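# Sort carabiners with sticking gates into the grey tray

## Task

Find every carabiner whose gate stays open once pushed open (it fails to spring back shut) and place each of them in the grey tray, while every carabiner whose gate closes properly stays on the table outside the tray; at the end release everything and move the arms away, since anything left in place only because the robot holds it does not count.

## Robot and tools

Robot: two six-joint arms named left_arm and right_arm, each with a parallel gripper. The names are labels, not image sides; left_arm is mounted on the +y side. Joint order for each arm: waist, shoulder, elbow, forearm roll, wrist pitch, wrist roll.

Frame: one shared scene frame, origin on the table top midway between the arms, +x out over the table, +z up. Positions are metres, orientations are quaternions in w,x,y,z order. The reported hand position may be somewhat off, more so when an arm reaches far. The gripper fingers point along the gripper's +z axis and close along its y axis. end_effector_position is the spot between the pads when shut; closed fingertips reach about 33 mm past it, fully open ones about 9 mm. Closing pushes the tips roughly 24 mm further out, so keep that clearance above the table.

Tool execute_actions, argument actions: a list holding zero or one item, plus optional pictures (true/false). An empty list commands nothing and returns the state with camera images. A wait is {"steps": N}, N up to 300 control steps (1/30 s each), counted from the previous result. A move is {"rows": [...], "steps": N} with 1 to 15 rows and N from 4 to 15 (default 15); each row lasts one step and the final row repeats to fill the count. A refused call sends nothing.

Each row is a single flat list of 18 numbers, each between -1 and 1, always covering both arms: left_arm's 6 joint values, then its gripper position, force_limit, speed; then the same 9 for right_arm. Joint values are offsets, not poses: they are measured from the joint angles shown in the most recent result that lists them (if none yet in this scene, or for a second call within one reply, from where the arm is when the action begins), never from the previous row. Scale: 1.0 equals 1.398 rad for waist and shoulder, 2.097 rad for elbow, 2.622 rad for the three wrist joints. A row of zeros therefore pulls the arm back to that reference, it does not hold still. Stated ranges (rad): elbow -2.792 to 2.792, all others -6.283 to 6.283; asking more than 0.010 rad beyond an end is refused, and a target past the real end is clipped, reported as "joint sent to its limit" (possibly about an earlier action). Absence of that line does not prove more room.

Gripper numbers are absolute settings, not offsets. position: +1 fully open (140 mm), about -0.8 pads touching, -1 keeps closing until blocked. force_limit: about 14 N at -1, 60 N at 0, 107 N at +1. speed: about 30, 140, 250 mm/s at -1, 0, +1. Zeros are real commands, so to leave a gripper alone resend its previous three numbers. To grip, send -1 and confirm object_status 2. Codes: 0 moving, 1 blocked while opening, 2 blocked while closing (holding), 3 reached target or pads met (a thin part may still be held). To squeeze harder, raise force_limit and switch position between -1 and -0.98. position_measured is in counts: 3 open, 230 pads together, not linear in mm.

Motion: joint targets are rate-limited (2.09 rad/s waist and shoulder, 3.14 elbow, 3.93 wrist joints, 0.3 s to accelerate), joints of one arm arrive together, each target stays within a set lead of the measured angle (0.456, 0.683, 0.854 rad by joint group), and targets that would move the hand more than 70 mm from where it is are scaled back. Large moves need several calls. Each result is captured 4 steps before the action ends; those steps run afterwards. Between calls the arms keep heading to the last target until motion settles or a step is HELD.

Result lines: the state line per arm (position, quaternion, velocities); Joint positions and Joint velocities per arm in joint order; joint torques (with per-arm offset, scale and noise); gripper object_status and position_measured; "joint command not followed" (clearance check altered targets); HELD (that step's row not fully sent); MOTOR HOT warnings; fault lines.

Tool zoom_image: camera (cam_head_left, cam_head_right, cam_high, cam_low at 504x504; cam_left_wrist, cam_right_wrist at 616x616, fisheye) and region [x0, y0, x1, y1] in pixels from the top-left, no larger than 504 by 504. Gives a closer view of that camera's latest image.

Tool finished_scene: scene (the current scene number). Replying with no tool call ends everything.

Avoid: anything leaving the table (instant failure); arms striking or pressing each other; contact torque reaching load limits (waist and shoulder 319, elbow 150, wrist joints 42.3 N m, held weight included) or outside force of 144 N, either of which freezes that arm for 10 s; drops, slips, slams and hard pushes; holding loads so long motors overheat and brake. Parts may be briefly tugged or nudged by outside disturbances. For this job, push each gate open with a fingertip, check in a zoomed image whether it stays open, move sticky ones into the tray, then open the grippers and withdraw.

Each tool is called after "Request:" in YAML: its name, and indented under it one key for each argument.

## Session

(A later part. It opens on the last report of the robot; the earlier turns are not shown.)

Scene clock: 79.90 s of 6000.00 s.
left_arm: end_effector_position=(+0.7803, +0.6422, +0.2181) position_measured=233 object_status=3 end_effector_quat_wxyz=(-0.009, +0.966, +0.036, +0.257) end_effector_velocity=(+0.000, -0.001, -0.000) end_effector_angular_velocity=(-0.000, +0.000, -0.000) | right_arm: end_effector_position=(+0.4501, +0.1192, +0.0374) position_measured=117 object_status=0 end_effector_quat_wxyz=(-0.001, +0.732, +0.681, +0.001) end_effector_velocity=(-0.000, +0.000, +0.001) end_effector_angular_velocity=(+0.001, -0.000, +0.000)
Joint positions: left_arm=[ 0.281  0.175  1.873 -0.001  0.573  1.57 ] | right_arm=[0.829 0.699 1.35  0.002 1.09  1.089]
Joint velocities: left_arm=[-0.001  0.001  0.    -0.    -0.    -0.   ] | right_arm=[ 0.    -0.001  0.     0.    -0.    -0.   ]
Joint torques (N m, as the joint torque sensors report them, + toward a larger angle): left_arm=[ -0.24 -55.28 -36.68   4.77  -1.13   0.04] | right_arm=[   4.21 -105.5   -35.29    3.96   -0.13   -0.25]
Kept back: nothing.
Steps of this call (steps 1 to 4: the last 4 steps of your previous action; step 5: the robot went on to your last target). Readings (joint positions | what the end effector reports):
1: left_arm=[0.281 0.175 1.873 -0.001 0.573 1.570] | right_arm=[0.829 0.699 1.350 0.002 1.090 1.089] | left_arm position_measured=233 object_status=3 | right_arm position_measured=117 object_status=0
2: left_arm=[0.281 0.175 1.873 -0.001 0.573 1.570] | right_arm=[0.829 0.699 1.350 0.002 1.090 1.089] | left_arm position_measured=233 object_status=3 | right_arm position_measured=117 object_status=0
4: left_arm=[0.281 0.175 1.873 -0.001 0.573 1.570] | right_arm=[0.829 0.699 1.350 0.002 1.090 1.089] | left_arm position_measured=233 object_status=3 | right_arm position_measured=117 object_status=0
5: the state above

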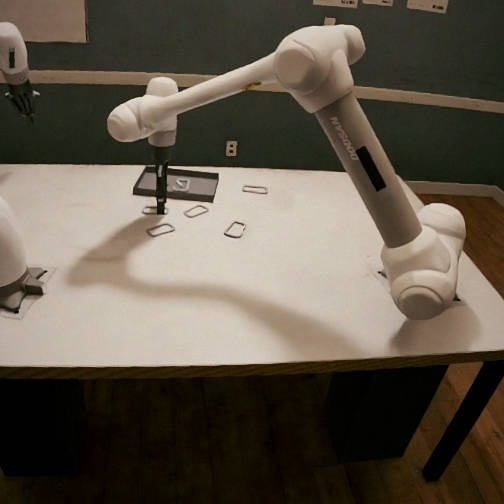

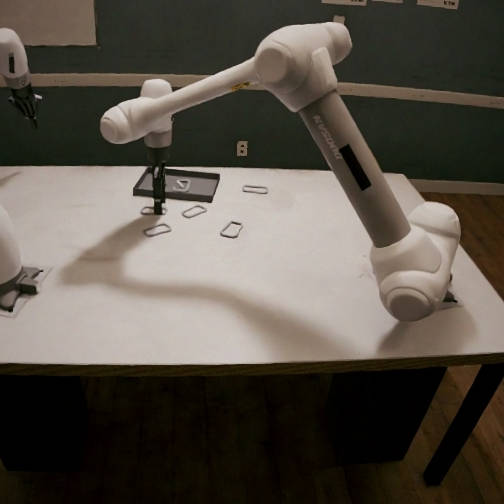

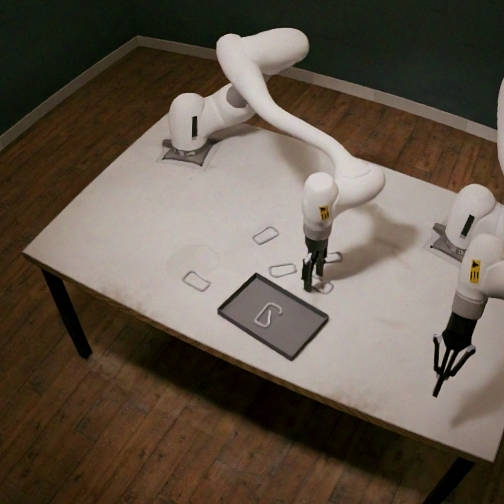

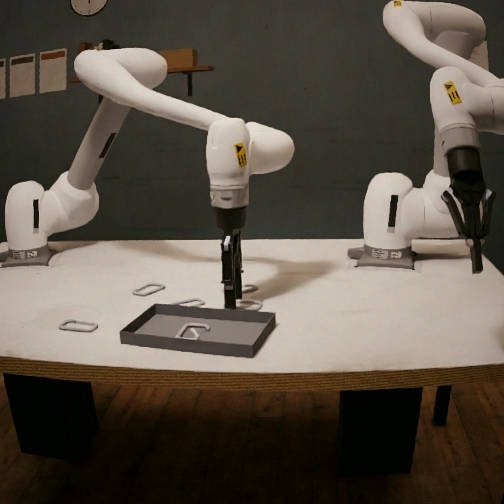

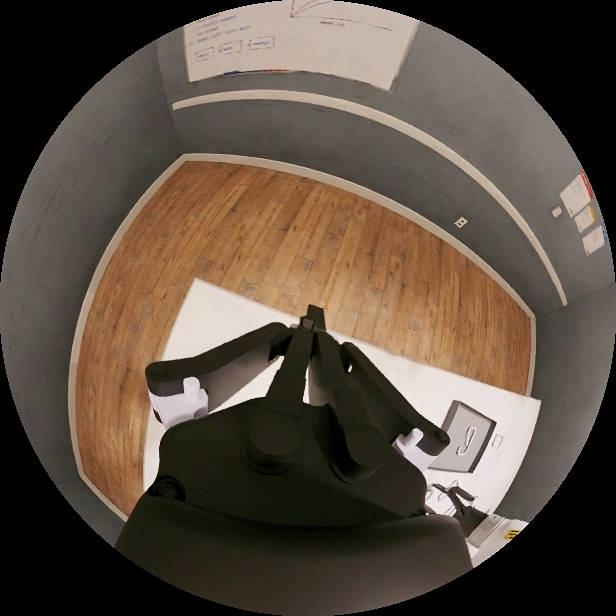

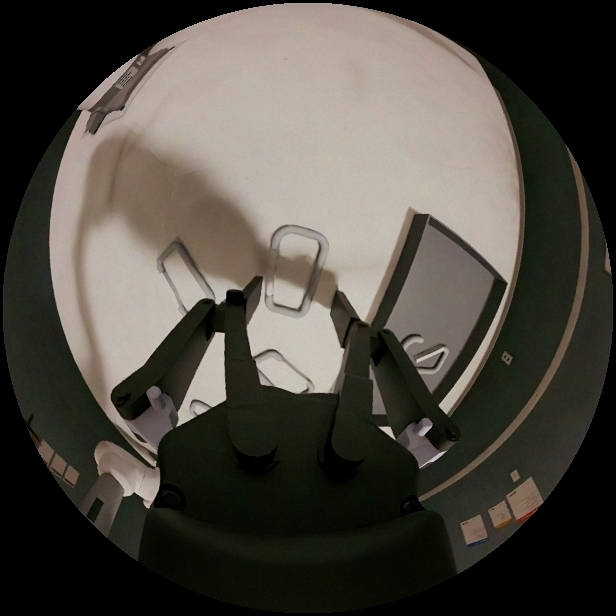

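Request:
execute_actions:
  actions:
    - {"rows":[[0,0,0,0,0,0,-1,0,0.5,0,-0.02,-0.006,0,0.009,0,0.1,-0.4,0.3],[0,0,0,0,0,0,-1,0,0.5,0,-0.02,-0.006,0,0.009,0,0.1,-0.4,0.3],[0,0,0,0,0,0,-1,0,0.5,0,-0.02,-0.006,0,0.009,0,0.1,-0.4,0.3],[0,0,0,0,0,0,-1,0,0.5,0,-0.02,-0.006,0,0.009,0,0.1,-0.4,0.3],[0,0,0,0,0,0,-1,0,0.5,0,-0.03,-0.006,0,0.012,0,0.1,-0.4,0.3],[0,0,0,0,0,0,-1,0,0.5,0.097,-0.044,0.002,0,0.023,-0.134,0.1,-0.4,0.3]],"steps":15}
  pictures: false

Request:
execute_actions:
  actions:
    - {"steps":14}
  pictures: true

Scene clock: 80.77 s of 6000.00 s.
left_arm: end_effector_position=(+0.7803, +0.6422, +0.2181) position_measured=233 object_status=3 end_effector_quat_wxyz=(-0.009, +0.966, +0.036, +0.257) end_effector_velocity=(-0.000, -0.000, +0.001) end_effector_angular_velocity=(+0.000, -0.002, -0.000) | right_arm: end_effector_position=(+0.4027, +0.1368, +0.0786) position_measured=117 object_status=3 end_effector_quat_wxyz=(-0.002, +0.660, +0.751, +0.005) end_effector_velocity=(-0.406, +0.139, +0.065) end_effector_angular_velocity=(-0.054, +0.016, +1.672)
Joint positions: left_arm=[ 0.281  0.175  1.873 -0.001  0.573  1.57 ] | right_arm=[0.885 0.655 1.346 0.002 1.13  0.945]
Joint velocities: left_arm=[-0.001 -0.002 -0.     0.    -0.    -0.001] | right_arm=[ 0.476 -0.1    0.046  0.     0.111 -1.196]
Joint torques (N m, as the joint torque sensors report them, + toward a larger angle): left_arm=[ -0.57 -55.89 -36.53   4.66  -1.04   0.06] | right_arm=[-16.83 -99.   -35.41   3.34  -0.46  -0.35]
Steps of this call (steps 1 to 15: the robot went on to your last target; steps 16 to 26: the first 11 steps of this action). Readings (joint positions | what the end effector reports):
16: left_arm=[0.281 0.175 1.873 -0.001 0.573 1.570] | right_arm=[0.829 0.699 1.350 0.002 1.090 1.089] | left_arm position_measured=233 object_status=3 | right_arm position_measured=117 object_status=3
17: left_arm=[0.281 0.175 1.873 -0.001 0.573 1.570] | right_arm=[0.829 0.696 1.350 0.002 1.093 1.089] | left_arm position_measured=233 object_status=3 | right_arm position_measured=117 object_status=3
19: left_arm=[0.281 0.175 1.873 -0.001 0.573 1.570] | right_arm=[0.829 0.681 1.342 0.002 1.105 1.089] | left_arm position_measured=233 object_status=3 | right_arm position_measured=117 object_status=3
23: left_arm=[0.281 0.175 1.873 -0.001 0.573 1.570] | right_arm=[0.838 0.664 1.341 0.002 1.119 1.064] | left_arm position_measured=233 object_status=3 | right_arm position_measured=117 object_status=3
26: the state above

Scene clock: 81.23 s of 6000.00 s.
left_arm: end_effector_position=(+0.7803, +0.6422, +0.2181) position_measured=233 object_status=3 end_effector_quat_wxyz=(-0.009, +0.966, +0.036, +0.257) end_effector_velocity=(+0.000, -0.001, -0.000) end_effector_angular_velocity=(-0.000, +0.001, -0.002) | right_arm: end_effector_position=(+0.3338, +0.1560, +0.0899) position_measured=117 object_status=3 end_effector_quat_wxyz=(-0.001, +0.547, +0.837, -0.001) end_effector_velocity=(-0.001, +0.001, +0.001) end_effector_angular_velocity=(+0.001, -0.001, +0.006)
Joint positions: left_arm=[ 0.281  0.175  1.873 -0.001  0.573  1.57 ] | right_arm=[0.964 0.637 1.355 0.002 1.151 0.738]
Joint velocities: left_arm=[-0.001  0.     0.    -0.001  0.     0.001] | right_arm=[ 0.002 -0.001 -0.001 -0.     0.    -0.004]
Joint torques (N m, as the joint torque sensors report them, + toward a larger angle): left_arm=[ -0.97 -54.88 -36.86   4.71  -1.13   0.02] | right_arm=[   1.49 -100.99  -35.71    4.27    0.     -0.31]
Kept back: nothing.
Steps of this call (steps 1 to 4: the last 4 steps of your previous action; steps 5 to 14: the robot went on to your last target). Readings (joint positions | what the end effector reports):
1: left_arm=[0.281 0.175 1.873 -0.001 0.573 1.570] | right_arm=[0.900 0.652 1.348 0.002 1.134 0.905] | left_arm position_measured=233 object_status=3 | right_arm position_measured=117 object_status=3
2: left_arm=[0.281 0.175 1.873 -0.001 0.573 1.570] | right_arm=[0.915 0.648 1.349 0.002 1.138 0.866] | left_arm position_measured=233 object_status=3 | right_arm position_measured=117 object_status=3
4: left_arm=[0.281 0.175 1.873 -0.001 0.573 1.570] | right_arm=[0.942 0.642 1.352 0.002 1.145 0.798] | left_arm position_measured=233 object_status=3 | right_arm position_measured=117 object_status=3
8: left_arm=[0.281 0.175 1.873 -0.001 0.573 1.570] | right_arm=[0.963 0.638 1.354 0.002 1.150 0.743] | left_arm position_measured=233 object_status=3 | right_arm position_measured=117 object_status=3
14: the state above

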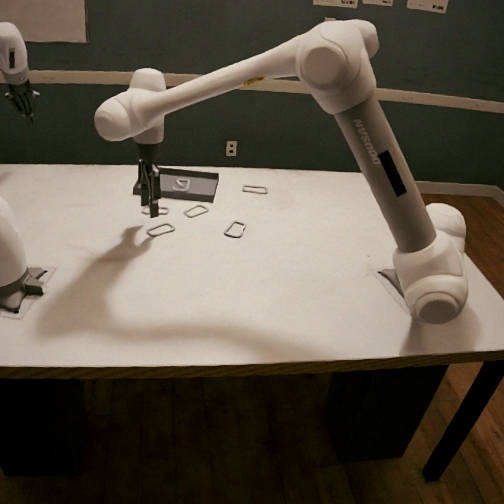

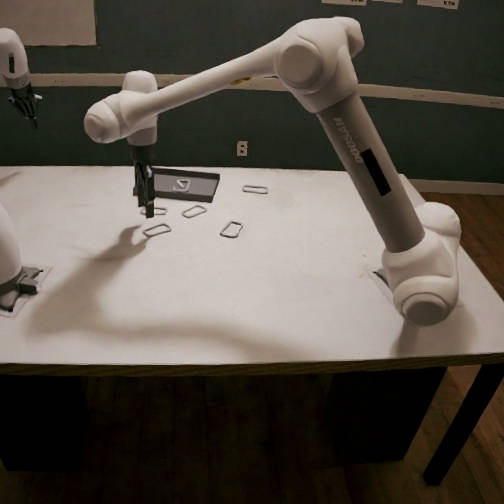

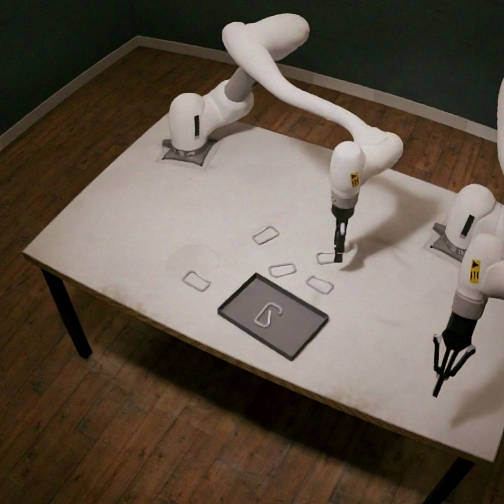

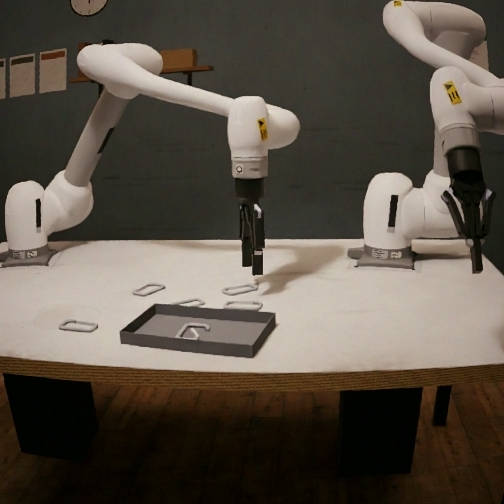

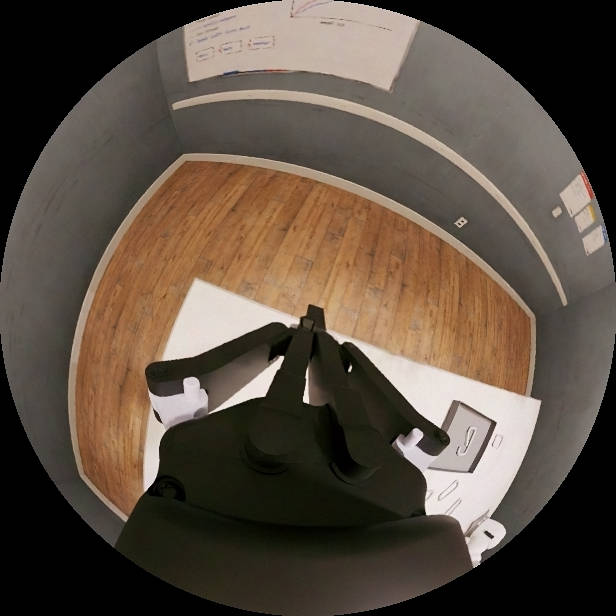

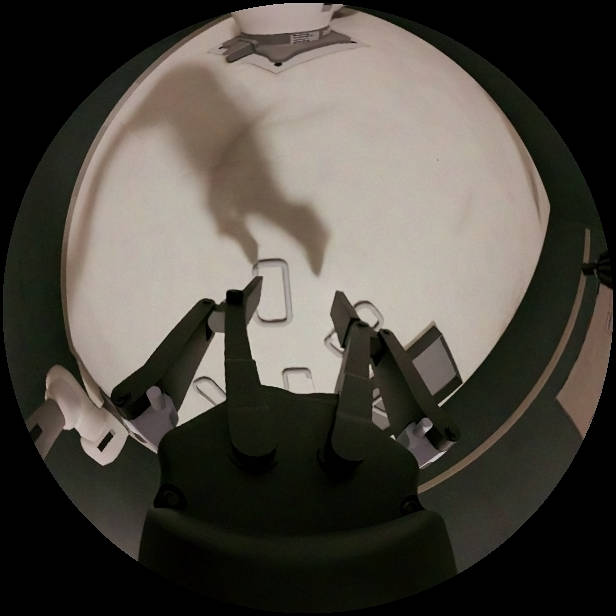

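Request:
execute_actions:
  actions:
    - {"rows":[[0,0,0,0,0,0,-1,0,0.5,0.009,-0.029,0.062,0,-0.035,0.005,0.1,-0.4,0.3]],"steps":15}
  pictures: false

Request:
execute_actions:
  actions:
    - {"steps":6}
  pictures: true

Request:
zoom_image:
  camera: "cam_right_wrist"
  region: [200,180,420,400]

Scene clock: 81.90 s of 6000.00 s.
left_arm: end_effector_position=(+0.7803, +0.6422, +0.2181) position_measured=233 object_status=3 end_effector_quat_wxyz=(-0.009, +0.966, +0.036, +0.257) end_effector_velocity=(-0.000, -0.000, +0.001) end_effector_angular_velocity=(-0.001, -0.002, +0.001) | right_arm: end_effector_position=(+0.3072, +0.1217, +0.0601) position_measured=117 object_status=3 end_effector_quat_wxyz=(-0.001, +0.547, +0.837, +0.001) end_effector_velocity=(-0.003, -0.006, -0.005) end_effector_angular_velocity=(-0.000, +0.000, -0.002)
Joint positions: left_arm=[ 0.281  0.175  1.873 -0.001  0.573  1.57 ] | right_arm=[0.977 0.597 1.483 0.002 1.06  0.751]
Joint velocities: left_arm=[-0.    -0.002 -0.     0.    -0.    -0.002] | right_arm=[ 0.001 -0.005  0.019  0.    -0.013  0.003]
Joint torques (N m, as the joint torque sensors report them, + toward a larger angle): left_arm=[ -0.2  -54.94 -36.13   4.69  -1.15  -0.03] | right_arm=[  4.33 -95.04 -35.14   4.18   0.01  -0.46]
Steps of this call (steps 1 to 9: the robot went on to your last target; steps 10 to 20: the first 11 steps of this action). Readings (joint positions | what the end effector reports):
10: left_arm=[0.281 0.175 1.873 -0.001 0.573 1.570] | right_arm=[0.965 0.637 1.355 0.002 1.151 0.738] | left_arm position_measured=233 object_status=3 | right_arm position_measured=117 object_status=3
11: left_arm=[0.281 0.175 1.873 -0.001 0.573 1.570] | right_arm=[0.965 0.635 1.360 0.002 1.147 0.738] | left_arm position_measured=233 object_status=3 | right_arm position_measured=117 object_status=3
13: left_arm=[0.281 0.175 1.873 -0.001 0.573 1.570] | right_arm=[0.969 0.622 1.404 0.002 1.115 0.743] | left_arm position_measured=233 object_status=3 | right_arm position_measured=117 object_status=3
17: left_arm=[0.281 0.175 1.873 -0.001 0.573 1.570] | right_arm=[0.977 0.599 1.478 0.002 1.064 0.750] | left_arm position_measured=233 object_status=3 | right_arm position_measured=117 object_status=3
20: the state above

Scene clock: 82.10 s of 6000.00 s.
left_arm: end_effector_position=(+0.7803, +0.6422, +0.2181) position_measured=233 object_status=3 end_effector_quat_wxyz=(-0.009, +0.966, +0.036, +0.257) end_effector_velocity=(+0.000, -0.001, -0.000) end_effector_angular_velocity=(-0.000, +0.000, -0.001) | right_arm: end_effector_position=(+0.3069, +0.1213, +0.0597) position_measured=117 object_status=3 end_effector_quat_wxyz=(-0.001, +0.547, +0.837, +0.001) end_effector_velocity=(-0.001, -0.000, +0.000) end_effector_angular_velocity=(+0.000, +0.000, -0.001)
Joint positions: left_arm=[ 0.281  0.175  1.873 -0.001  0.573  1.57 ] | right_arm=[0.977 0.597 1.485 0.002 1.059 0.751]
Joint velocities: left_arm=[-0.002  0.     0.    -0.    -0.    -0.   ] | right_arm=[ 0.001 -0.001  0.002  0.001 -0.     0.001]
Joint torques (N m, as the joint torque sensors report them, + toward a larger angle): left_arm=[  0.74 -55.42 -36.68   4.75  -1.14   0.01] | right_arm=[  3.45 -96.82 -35.22   3.79  -0.05  -0.1 ]
Kept back: nothing.
Steps of this call (steps 1 to 4: the last 4 steps of your previous action; steps 5 to 6: the robot went on to your last target). Readings (joint positions | what the end effector reports):
1: left_arm=[0.281 0.175 1.873 -0.001 0.573 1.570] | right_arm=[0.977 0.597 1.484 0.002 1.059 0.751] | left_arm position_measured=233 object_status=3 | right_arm position_measured=117 object_status=3
2: left_arm=[0.281 0.175 1.873 -0.001 0.573 1.570] | right_arm=[0.977 0.597 1.484 0.002 1.059 0.751] | left_arm position_measured=233 object_status=3 | right_arm position_measured=117 object_status=3
4: left_arm=[0.281 0.175 1.873 -0.001 0.573 1.570] | right_arm=[0.977 0.597 1.484 0.002 1.059 0.751] | left_arm position_measured=233 object_status=3 | right_arm position_measured=117 object_status=3
6: the state above

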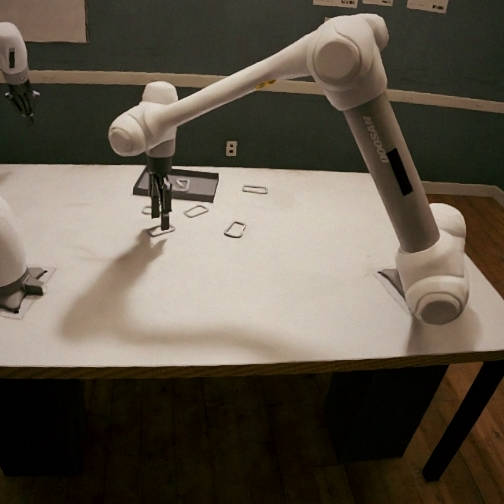

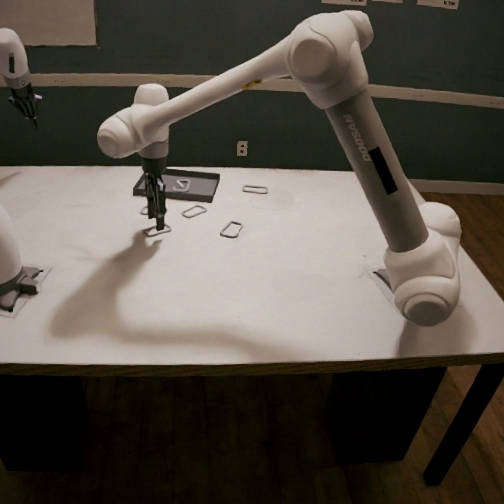

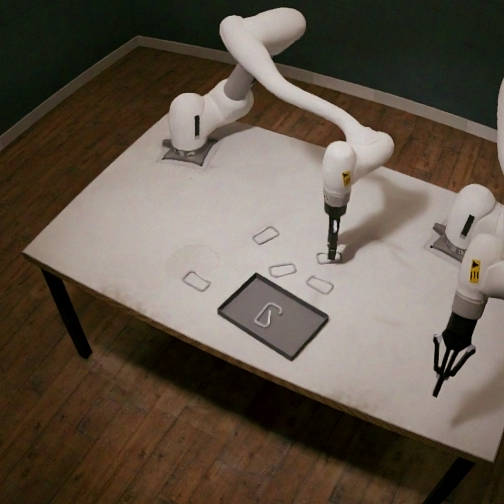

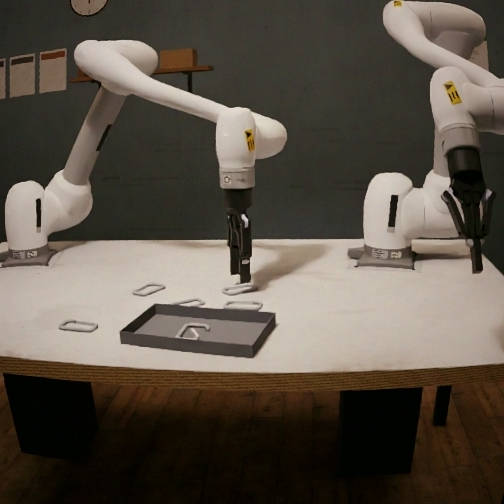

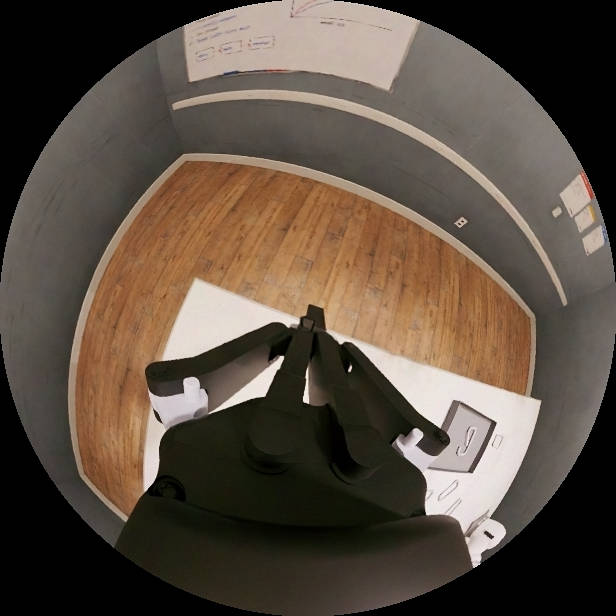

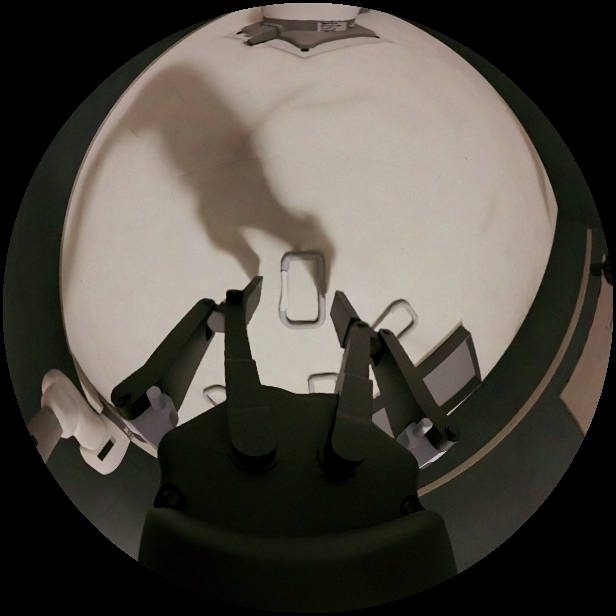

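Region (200, 180, 420, 400) of cam_right_wrist's 616x616 image, scaled by 2.291, with more detail than that image has.

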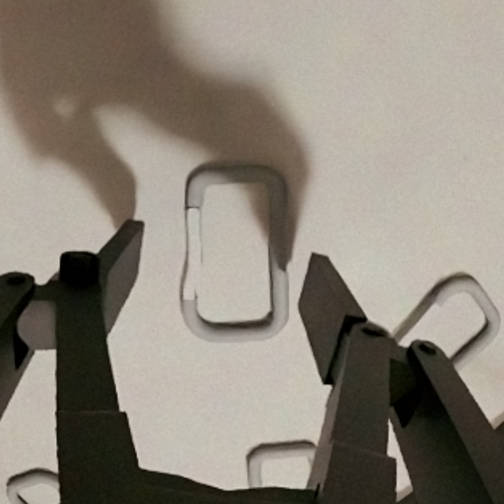

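Request:
execute_actions:
  actions:
    - {"rows":[[0,0,0,0,0,0,-1,0,0.5,-0.0038,0.0109,0.0135,0,-0.0166,-0.002,0.1,-0.4,0.3]],"steps":14}
  pictures: false

Request:
execute_actions:
  actions:
    - {"rows":[[0,0,0,0,0,0,-1,0,0.5,0,0,0,0,0,0,-0.25,-0.4,-0.3]],"steps":15}
  pictures: false

Request:
execute_actions:
  actions:
    - {"rows":[[0,0,0,0,0,0,-1,0,0.5,0,-0.001,0,0,0,0,-0.4,-0.4,-0.3],[0,0,0,0,0,0,-1,0,0.5,0,-0.0018,-0.0005,0,0.001,0,-0.4,-0.4,-0.3],[0,0,0,0,0,0,-1,0,0.5,0,-0.0027,-0.0007,0,0.001,0,-0.4,-0.4,-0.3]],"steps":15}
  pictures: true

Request:
zoom_image:
  camera: "cam_right_wrist"
  region: [200,180,420,400]

Scene clock: 82.80 s of 6000.00 s.
left_arm: end_effector_position=(+0.7803, +0.6422, +0.2181) position_measured=233 object_status=3 end_effector_quat_wxyz=(-0.009, +0.966, +0.036, +0.257) end_effector_velocity=(-0.000, -0.000, -0.001) end_effector_angular_velocity=(+0.000, +0.001, -0.001) | right_arm: end_effector_position=(+0.3090, +0.1157, +0.0339) position_measured=117 object_status=3 end_effector_quat_wxyz=(-0.001, +0.547, +0.837, +0.001) end_effector_velocity=(+0.002, -0.002, -0.006) end_effector_angular_velocity=(-0.000, -0.000, -0.001)
Joint positions: left_arm=[ 0.281  0.175  1.873 -0.001  0.573  1.57 ] | right_arm=[0.972 0.612 1.512 0.002 1.016 0.746]
Joint velocities: left_arm=[-0.     0.001  0.     0.     0.     0.001] | right_arm=[-0.003  0.004  0.006 -0.    -0.01  -0.002]
Joint torques (N m, as the joint torque sensors report them, + toward a larger angle): left_arm=[ -0.43 -54.99 -36.85   4.72  -1.08  -0.02] | right_arm=[  4.38 -96.69 -34.42   4.01  -0.18  -0.29]
Steps of this call (steps 1 to 11: the robot went on to your last target; steps 12 to 21: the first 10 steps of this action). Readings (joint positions | what the end effector reports):
12: left_arm=[0.281 0.175 1.873 -0.001 0.573 1.570] | right_arm=[0.977 0.597 1.485 0.002 1.059 0.751] | left_arm position_measured=233 object_status=3 | right_arm position_measured=117 object_status=3
13: left_arm=[0.281 0.175 1.873 -0.001 0.573 1.570] | right_arm=[0.977 0.598 1.488 0.002 1.052 0.751] | left_arm position_measured=233 object_status=3 | right_arm position_measured=117 object_status=3
15: left_arm=[0.281 0.175 1.873 -0.001 0.573 1.570] | right_arm=[0.974 0.607 1.504 0.002 1.030 0.748] | left_arm position_measured=233 object_status=3 | right_arm position_measured=117 object_status=3
19: left_arm=[0.281 0.175 1.873 -0.001 0.573 1.570] | right_arm=[0.972 0.611 1.512 0.002 1.017 0.746] | left_arm position_measured=233 object_status=3 | right_arm position_measured=117 object_status=3
21: the state above

Scene clock: 83.30 s of 6000.00 s.
left_arm: end_effector_position=(+0.7803, +0.6422, +0.2181) position_measured=233 object_status=3 end_effector_quat_wxyz=(-0.009, +0.966, +0.036, +0.257) end_effector_velocity=(+0.000, -0.001, -0.000) end_effector_angular_velocity=(+0.001, +0.000, -0.002) | right_arm: end_effector_position=(+0.3091, +0.1155, +0.0335) position_measured=160 object_status=0 end_effector_quat_wxyz=(-0.001, +0.547, +0.837, +0.001) end_effector_velocity=(+0.000, -0.000, -0.002) end_effector_angular_velocity=(-0.002, +0.000, -0.000)
Joint positions: left_arm=[ 0.281  0.175  1.873 -0.001  0.573  1.57 ] | right_arm=[0.972 0.612 1.513 0.002 1.015 0.746]
Joint velocities: left_arm=[-0.001  0.     0.     0.     0.     0.001] | right_arm=[-0.     0.002  0.    -0.001 -0.     0.001]
Joint torques (N m, as the joint torque sensors report them, + toward a larger angle): left_arm=[ -0.27 -54.96 -36.77   4.72  -1.09  -0.06] | right_arm=[  2.78 -89.35 -28.77   3.92   0.46   0.03]
Steps of this call (steps 1 to 4: the last 4 steps of your previous action; steps 5 to 15: the first 11 steps of this action, its rows measured from where the robot was after step 4). Readings (joint positions | what the end effector reports):
4: left_arm=[0.281 0.175 1.873 -0.001 0.573 1.570] | right_arm=[0.972 0.612 1.513 0.002 1.015 0.746] | left_arm position_measured=233 object_status=3 | right_arm position_measured=117 object_status=3
5: left_arm=[0.281 0.175 1.873 -0.001 0.573 1.570] | right_arm=[0.972 0.612 1.513 0.002 1.015 0.746] | left_arm position_measured=233 object_status=3 | right_arm position_measured=117 object_status=0
6: left_arm=[0.281 0.175 1.873 -0.001 0.573 1.570] | right_arm=[0.972 0.612 1.513 0.002 1.015 0.746] | left_arm position_measured=233 object_status=3 | right_arm position_measured=119 object_status=0
8: left_arm=[0.281 0.175 1.873 -0.001 0.573 1.570] | right_arm=[0.972 0.612 1.513 0.002 1.015 0.746] | left_arm position_measured=233 object_status=3 | right_arm position_measured=130 object_status=0
12: left_arm=[0.281 0.175 1.873 -0.001 0.573 1.570] | right_arm=[0.972 0.612 1.513 0.002 1.015 0.746] | left_arm position_measured=233 object_status=3 | right_arm position_measured=153 object_status=0
15: the state above

Scene clock: 83.80 s of 6000.00 s.
left_arm: end_effector_position=(+0.7803, +0.6422, +0.2181) position_measured=233 object_status=3 end_effector_quat_wxyz=(-0.009, +0.966, +0.036, +0.257) end_effector_velocity=(+0.000, -0.000, -0.000) end_effector_angular_velocity=(-0.001, +0.000, +0.001) | right_arm: end_effector_position=(+0.3093, +0.1159, +0.0372) position_measured=179 object_status=3 end_effector_quat_wxyz=(-0.001, +0.547, +0.837, +0.002) end_effector_velocity=(+0.000, +0.000, +0.002) end_effector_angular_velocity=(+0.002, -0.001, -0.000)
Joint positions: left_arm=[ 0.281  0.175  1.873 -0.001  0.573  1.57 ] | right_arm=[0.972 0.608 1.511 0.002 1.018 0.746]
Joint velocities: left_arm=[-0.     0.     0.    -0.001 -0.    -0.001] | right_arm=[-0.    -0.002 -0.    -0.     0.     0.   ]
Joint torques (N m, as the joint torque sensors report them, + toward a larger angle): left_arm=[ -0.02 -54.93 -36.5    4.65  -1.12  -0.13] | right_arm=[  3.46 -97.52 -34.03   3.86  -0.15  -0.38]
Steps of this call (steps 1 to 4: the last 4 steps of your previous action; steps 5 to 15: the first 11 steps of this action, its rows measured from where the robot was after step 4). Readings (joint positions | what the end effector reports):
4: left_arm=[0.281 0.175 1.873 -0.001 0.573 1.570] | right_arm=[0.972 0.612 1.513 0.002 1.015 0.746] | left_arm position_measured=233 object_status=3 | right_arm position_measured=160 object_status=3
5: left_arm=[0.281 0.175 1.873 -0.001 0.573 1.570] | right_arm=[0.972 0.612 1.513 0.002 1.015 0.746] | left_arm position_measured=233 object_status=3 | right_arm position_measured=160 object_status=0
6: left_arm=[0.281 0.175 1.873 -0.001 0.573 1.570] | right_arm=[0.972 0.612 1.513 0.002 1.015 0.746] | left_arm position_measured=233 object_status=3 | right_arm position_measured=162 object_status=0
8: left_arm=[0.281 0.175 1.873 -0.001 0.573 1.570] | right_arm=[0.972 0.610 1.513 0.002 1.017 0.746] | left_arm position_measured=233 object_status=3 | right_arm position_measured=174 object_status=0
12: left_arm=[0.281 0.175 1.873 -0.001 0.573 1.570] | right_arm=[0.972 0.608 1.512 0.002 1.018 0.746] | left_arm position_measured=233 object_status=3 | right_arm position_measured=179 object_status=0
15: the state above

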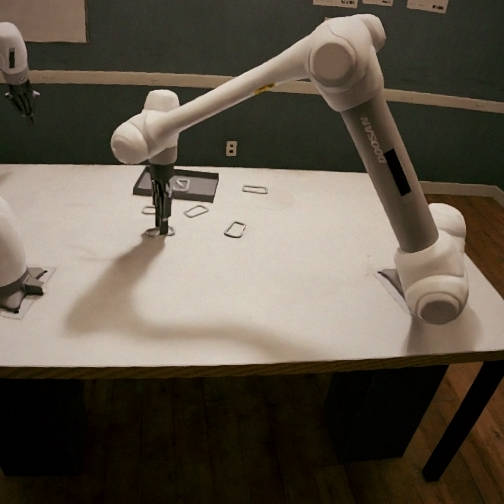

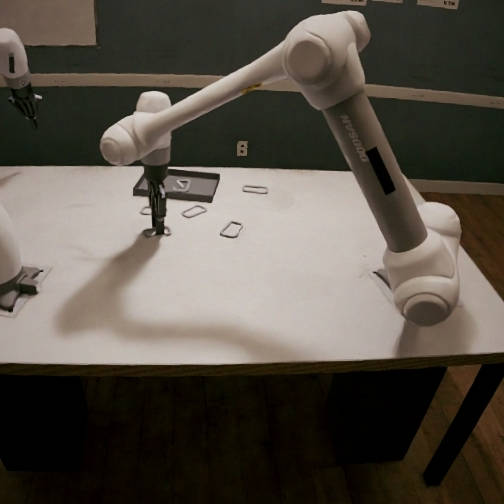

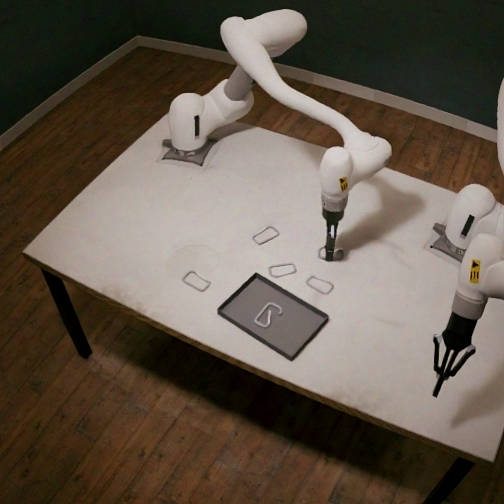

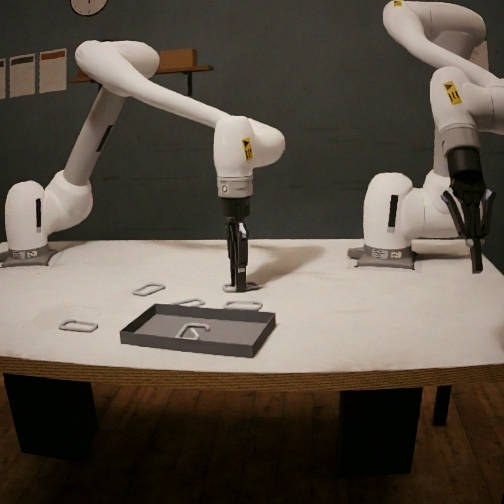

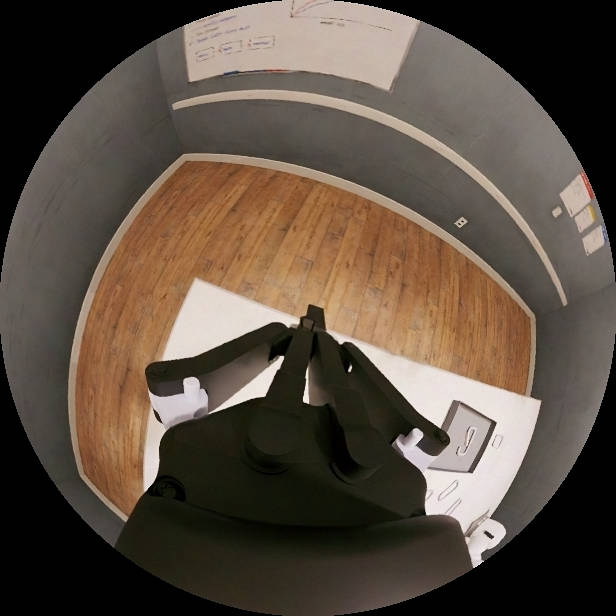

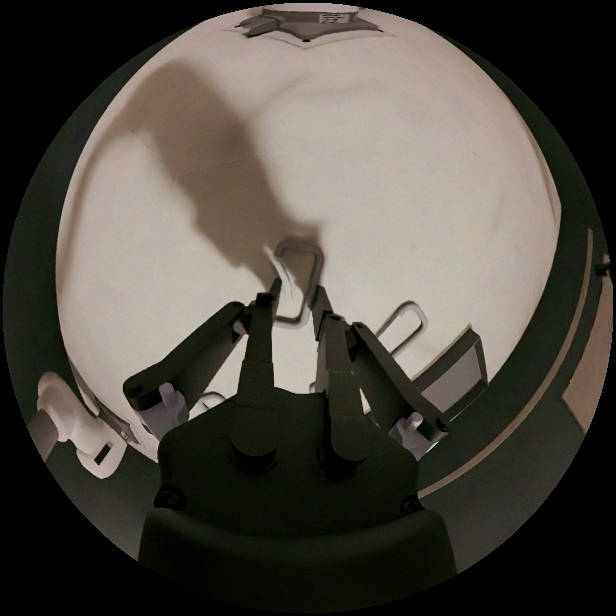

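Region (200, 180, 420, 400) of cam_right_wrist's 616x616 image, scaled by 2.291, with more detail than that image has.

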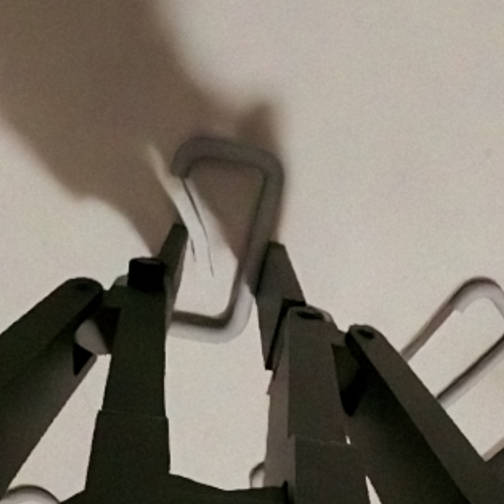

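Request:
execute_actions:
  actions:
    - {"rows":[[0,0,0,0,0,0,-1,0,0.5,0,0,0,0,0,0,0.1,-0.4,0.3]],"steps":15}
  pictures: false

Request:
execute_actions:
  actions:
    - {"steps":6}
  pictures: true

Request:
zoom_image:
  camera: "cam_right_wrist"
  region: [200,180,420,400]

Scene clock: 84.40 s of 6000.00 s.
left_arm: end_effector_position=(+0.7803, +0.6422, +0.2181) position_measured=233 object_status=3 end_effector_quat_wxyz=(-0.009, +0.966, +0.036, +0.257) end_effector_velocity=(-0.000, +0.001, +0.001) end_effector_angular_velocity=(-0.001, -0.001, +0.001) | right_arm: end_effector_position=(+0.3093, +0.1160, +0.0373) position_measured=117 object_status=0 end_effector_quat_wxyz=(-0.001, +0.547, +0.837, +0.002) end_effector_velocity=(-0.000, -0.000, +0.000) end_effector_angular_velocity=(-0.000, -0.000, +0.000)
Joint positions: left_arm=[ 0.281  0.175  1.873 -0.001  0.573  1.57 ] | right_arm=[0.972 0.608 1.511 0.002 1.018 0.746]
Joint velocities: left_arm=[ 0.001 -0.001  0.    -0.001 -0.    -0.   ] | right_arm=[-0. -0.  0. -0. -0. -0.]
Joint torques (N m, as the joint torque sensors report them, + toward a larger angle): left_arm=[ -0.38 -55.37 -36.66   4.76  -1.08   0.08] | right_arm=[  2.93 -98.4  -33.87   3.76   0.06  -0.3 ]
Steps of this call (steps 1 to 4: the last 4 steps of your previous action; steps 5 to 7: the robot went on to your last target; steps 8 to 18: the first 11 steps of this action). Readings (joint positions | what the end effector reports):
8: left_arm=[0.281 0.175 1.873 -0.001 0.573 1.570] | right_arm=[0.972 0.608 1.511 0.002 1.018 0.746] | left_arm position_measured=233 object_status=3 | right_arm position_measured=179 object_status=0
9: left_arm=[0.281 0.175 1.873 -0.001 0.573 1.570] | right_arm=[0.972 0.608 1.511 0.002 1.018 0.746] | left_arm position_measured=233 object_status=3 | right_arm position_measured=176 object_status=0
11: left_arm=[0.281 0.175 1.873 -0.001 0.573 1.570] | right_arm=[0.972 0.608 1.511 0.002 1.018 0.746] | left_arm position_measured=233 object_status=3 | right_arm position_measured=157 object_status=0
15: left_arm=[0.281 0.175 1.873 -0.001 0.573 1.570] | right_arm=[0.972 0.608 1.511 0.002 1.018 0.746] | left_arm position_measured=233 object_status=3 | right_arm position_measured=121 object_status=0
18: the state above

Scene clock: 84.60 s of 6000.00 s.
left_arm: end_effector_position=(+0.7803, +0.6422, +0.2181) position_measured=233 object_status=3 end_effector_quat_wxyz=(-0.009, +0.966, +0.036, +0.257) end_effector_velocity=(-0.000, +0.000, +0.001) end_effector_angular_velocity=(+0.001, -0.002, -0.000) | right_arm: end_effector_position=(+0.3093, +0.1160, +0.0373) position_measured=117 object_status=3 end_effector_quat_wxyz=(-0.001, +0.547, +0.837, +0.002) end_effector_velocity=(-0.000, +0.000, +0.000) end_effector_angular_velocity=(+0.000, +0.000, -0.000)
Joint positions: left_arm=[ 0.281  0.175  1.873 -0.001  0.573  1.57 ] | right_arm=[0.972 0.608 1.511 0.002 1.018 0.746]
Joint velocities: left_arm=[-0.    -0.002 -0.     0.001  0.    -0.001] | right_arm=[-0.  0. -0.  0.  0.  0.]
Joint torques (N m, as the joint torque sensors report them, + toward a larger angle): left_arm=[  0.03 -54.58 -36.36   4.76  -1.08   0.01] | right_arm=[  3.06 -95.52 -34.54   4.14  -0.11  -0.48]
Kept back: nothing.
Steps of this call (steps 1 to 4: the last 4 steps of your previous action; steps 5 to 6: the robot went on to your last target). Readings (joint positions | what the end effector reports):
1: left_arm=[0.281 0.175 1.873 -0.001 0.573 1.570] | right_arm=[0.972 0.608 1.511 0.002 1.018 0.746] | left_arm position_measured=233 object_status=3 | right_arm position_measured=117 object_status=0
2: left_arm=[0.281 0.175 1.873 -0.001 0.573 1.570] | right_arm=[0.972 0.608 1.511 0.002 1.018 0.746] | left_arm position_measured=233 object_status=3 | right_arm position_measured=117 object_status=0
4: left_arm=[0.281 0.175 1.873 -0.001 0.573 1.570] | right_arm=[0.972 0.608 1.511 0.002 1.018 0.746] | left_arm position_measured=233 object_status=3 | right_arm position_measured=117 object_status=3
6: the state above

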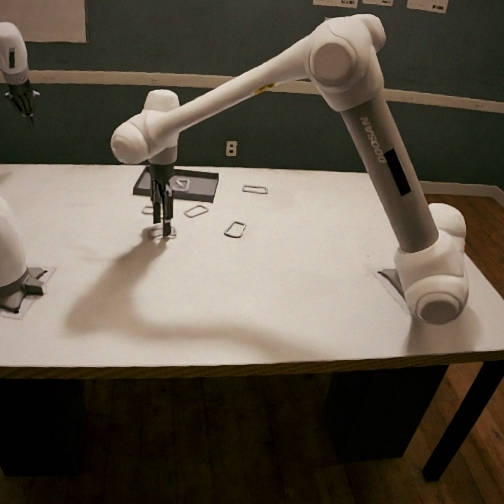

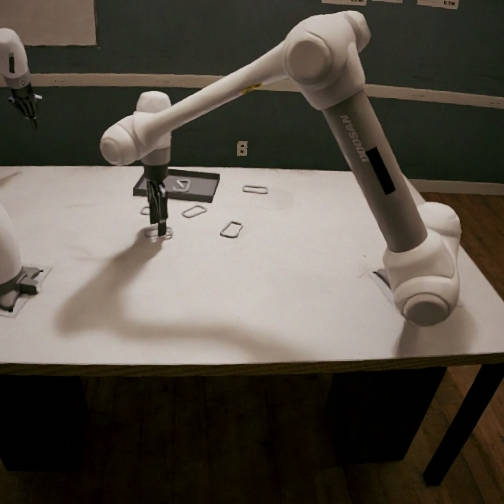

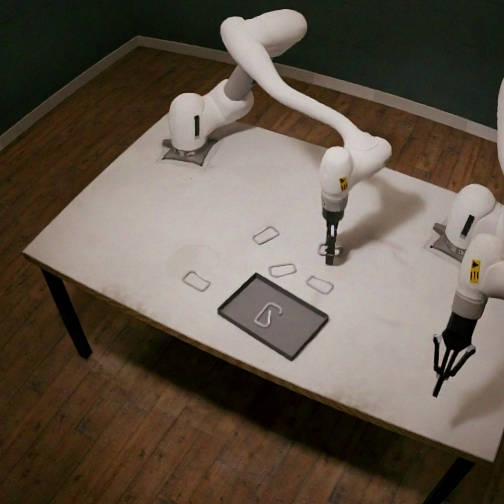

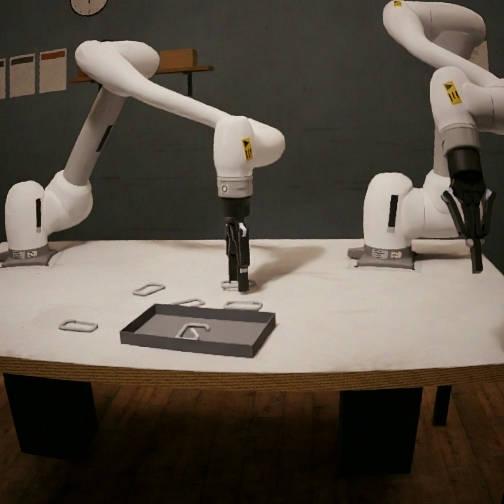

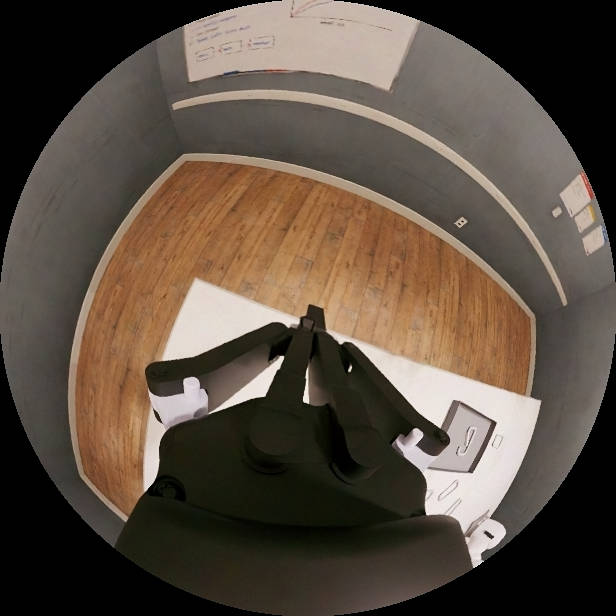

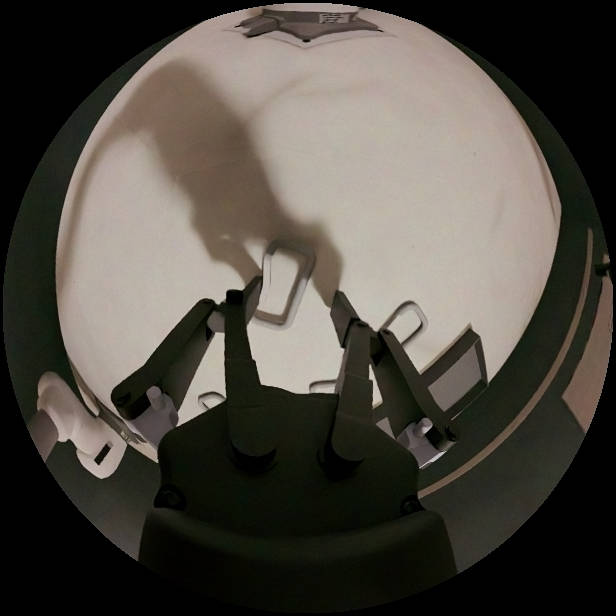

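Region (200, 180, 420, 400) of cam_right_wrist's 616x616 image, scaled by 2.291, with more detail than that image has.

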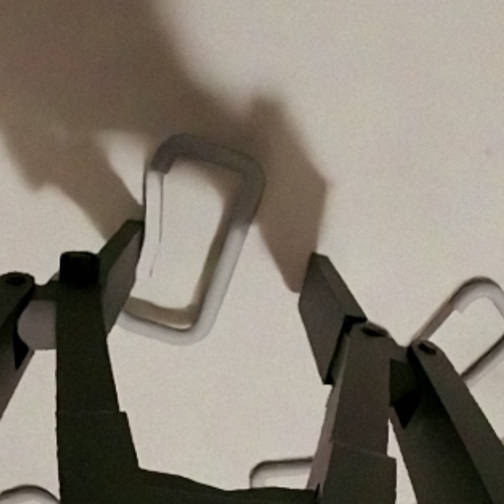

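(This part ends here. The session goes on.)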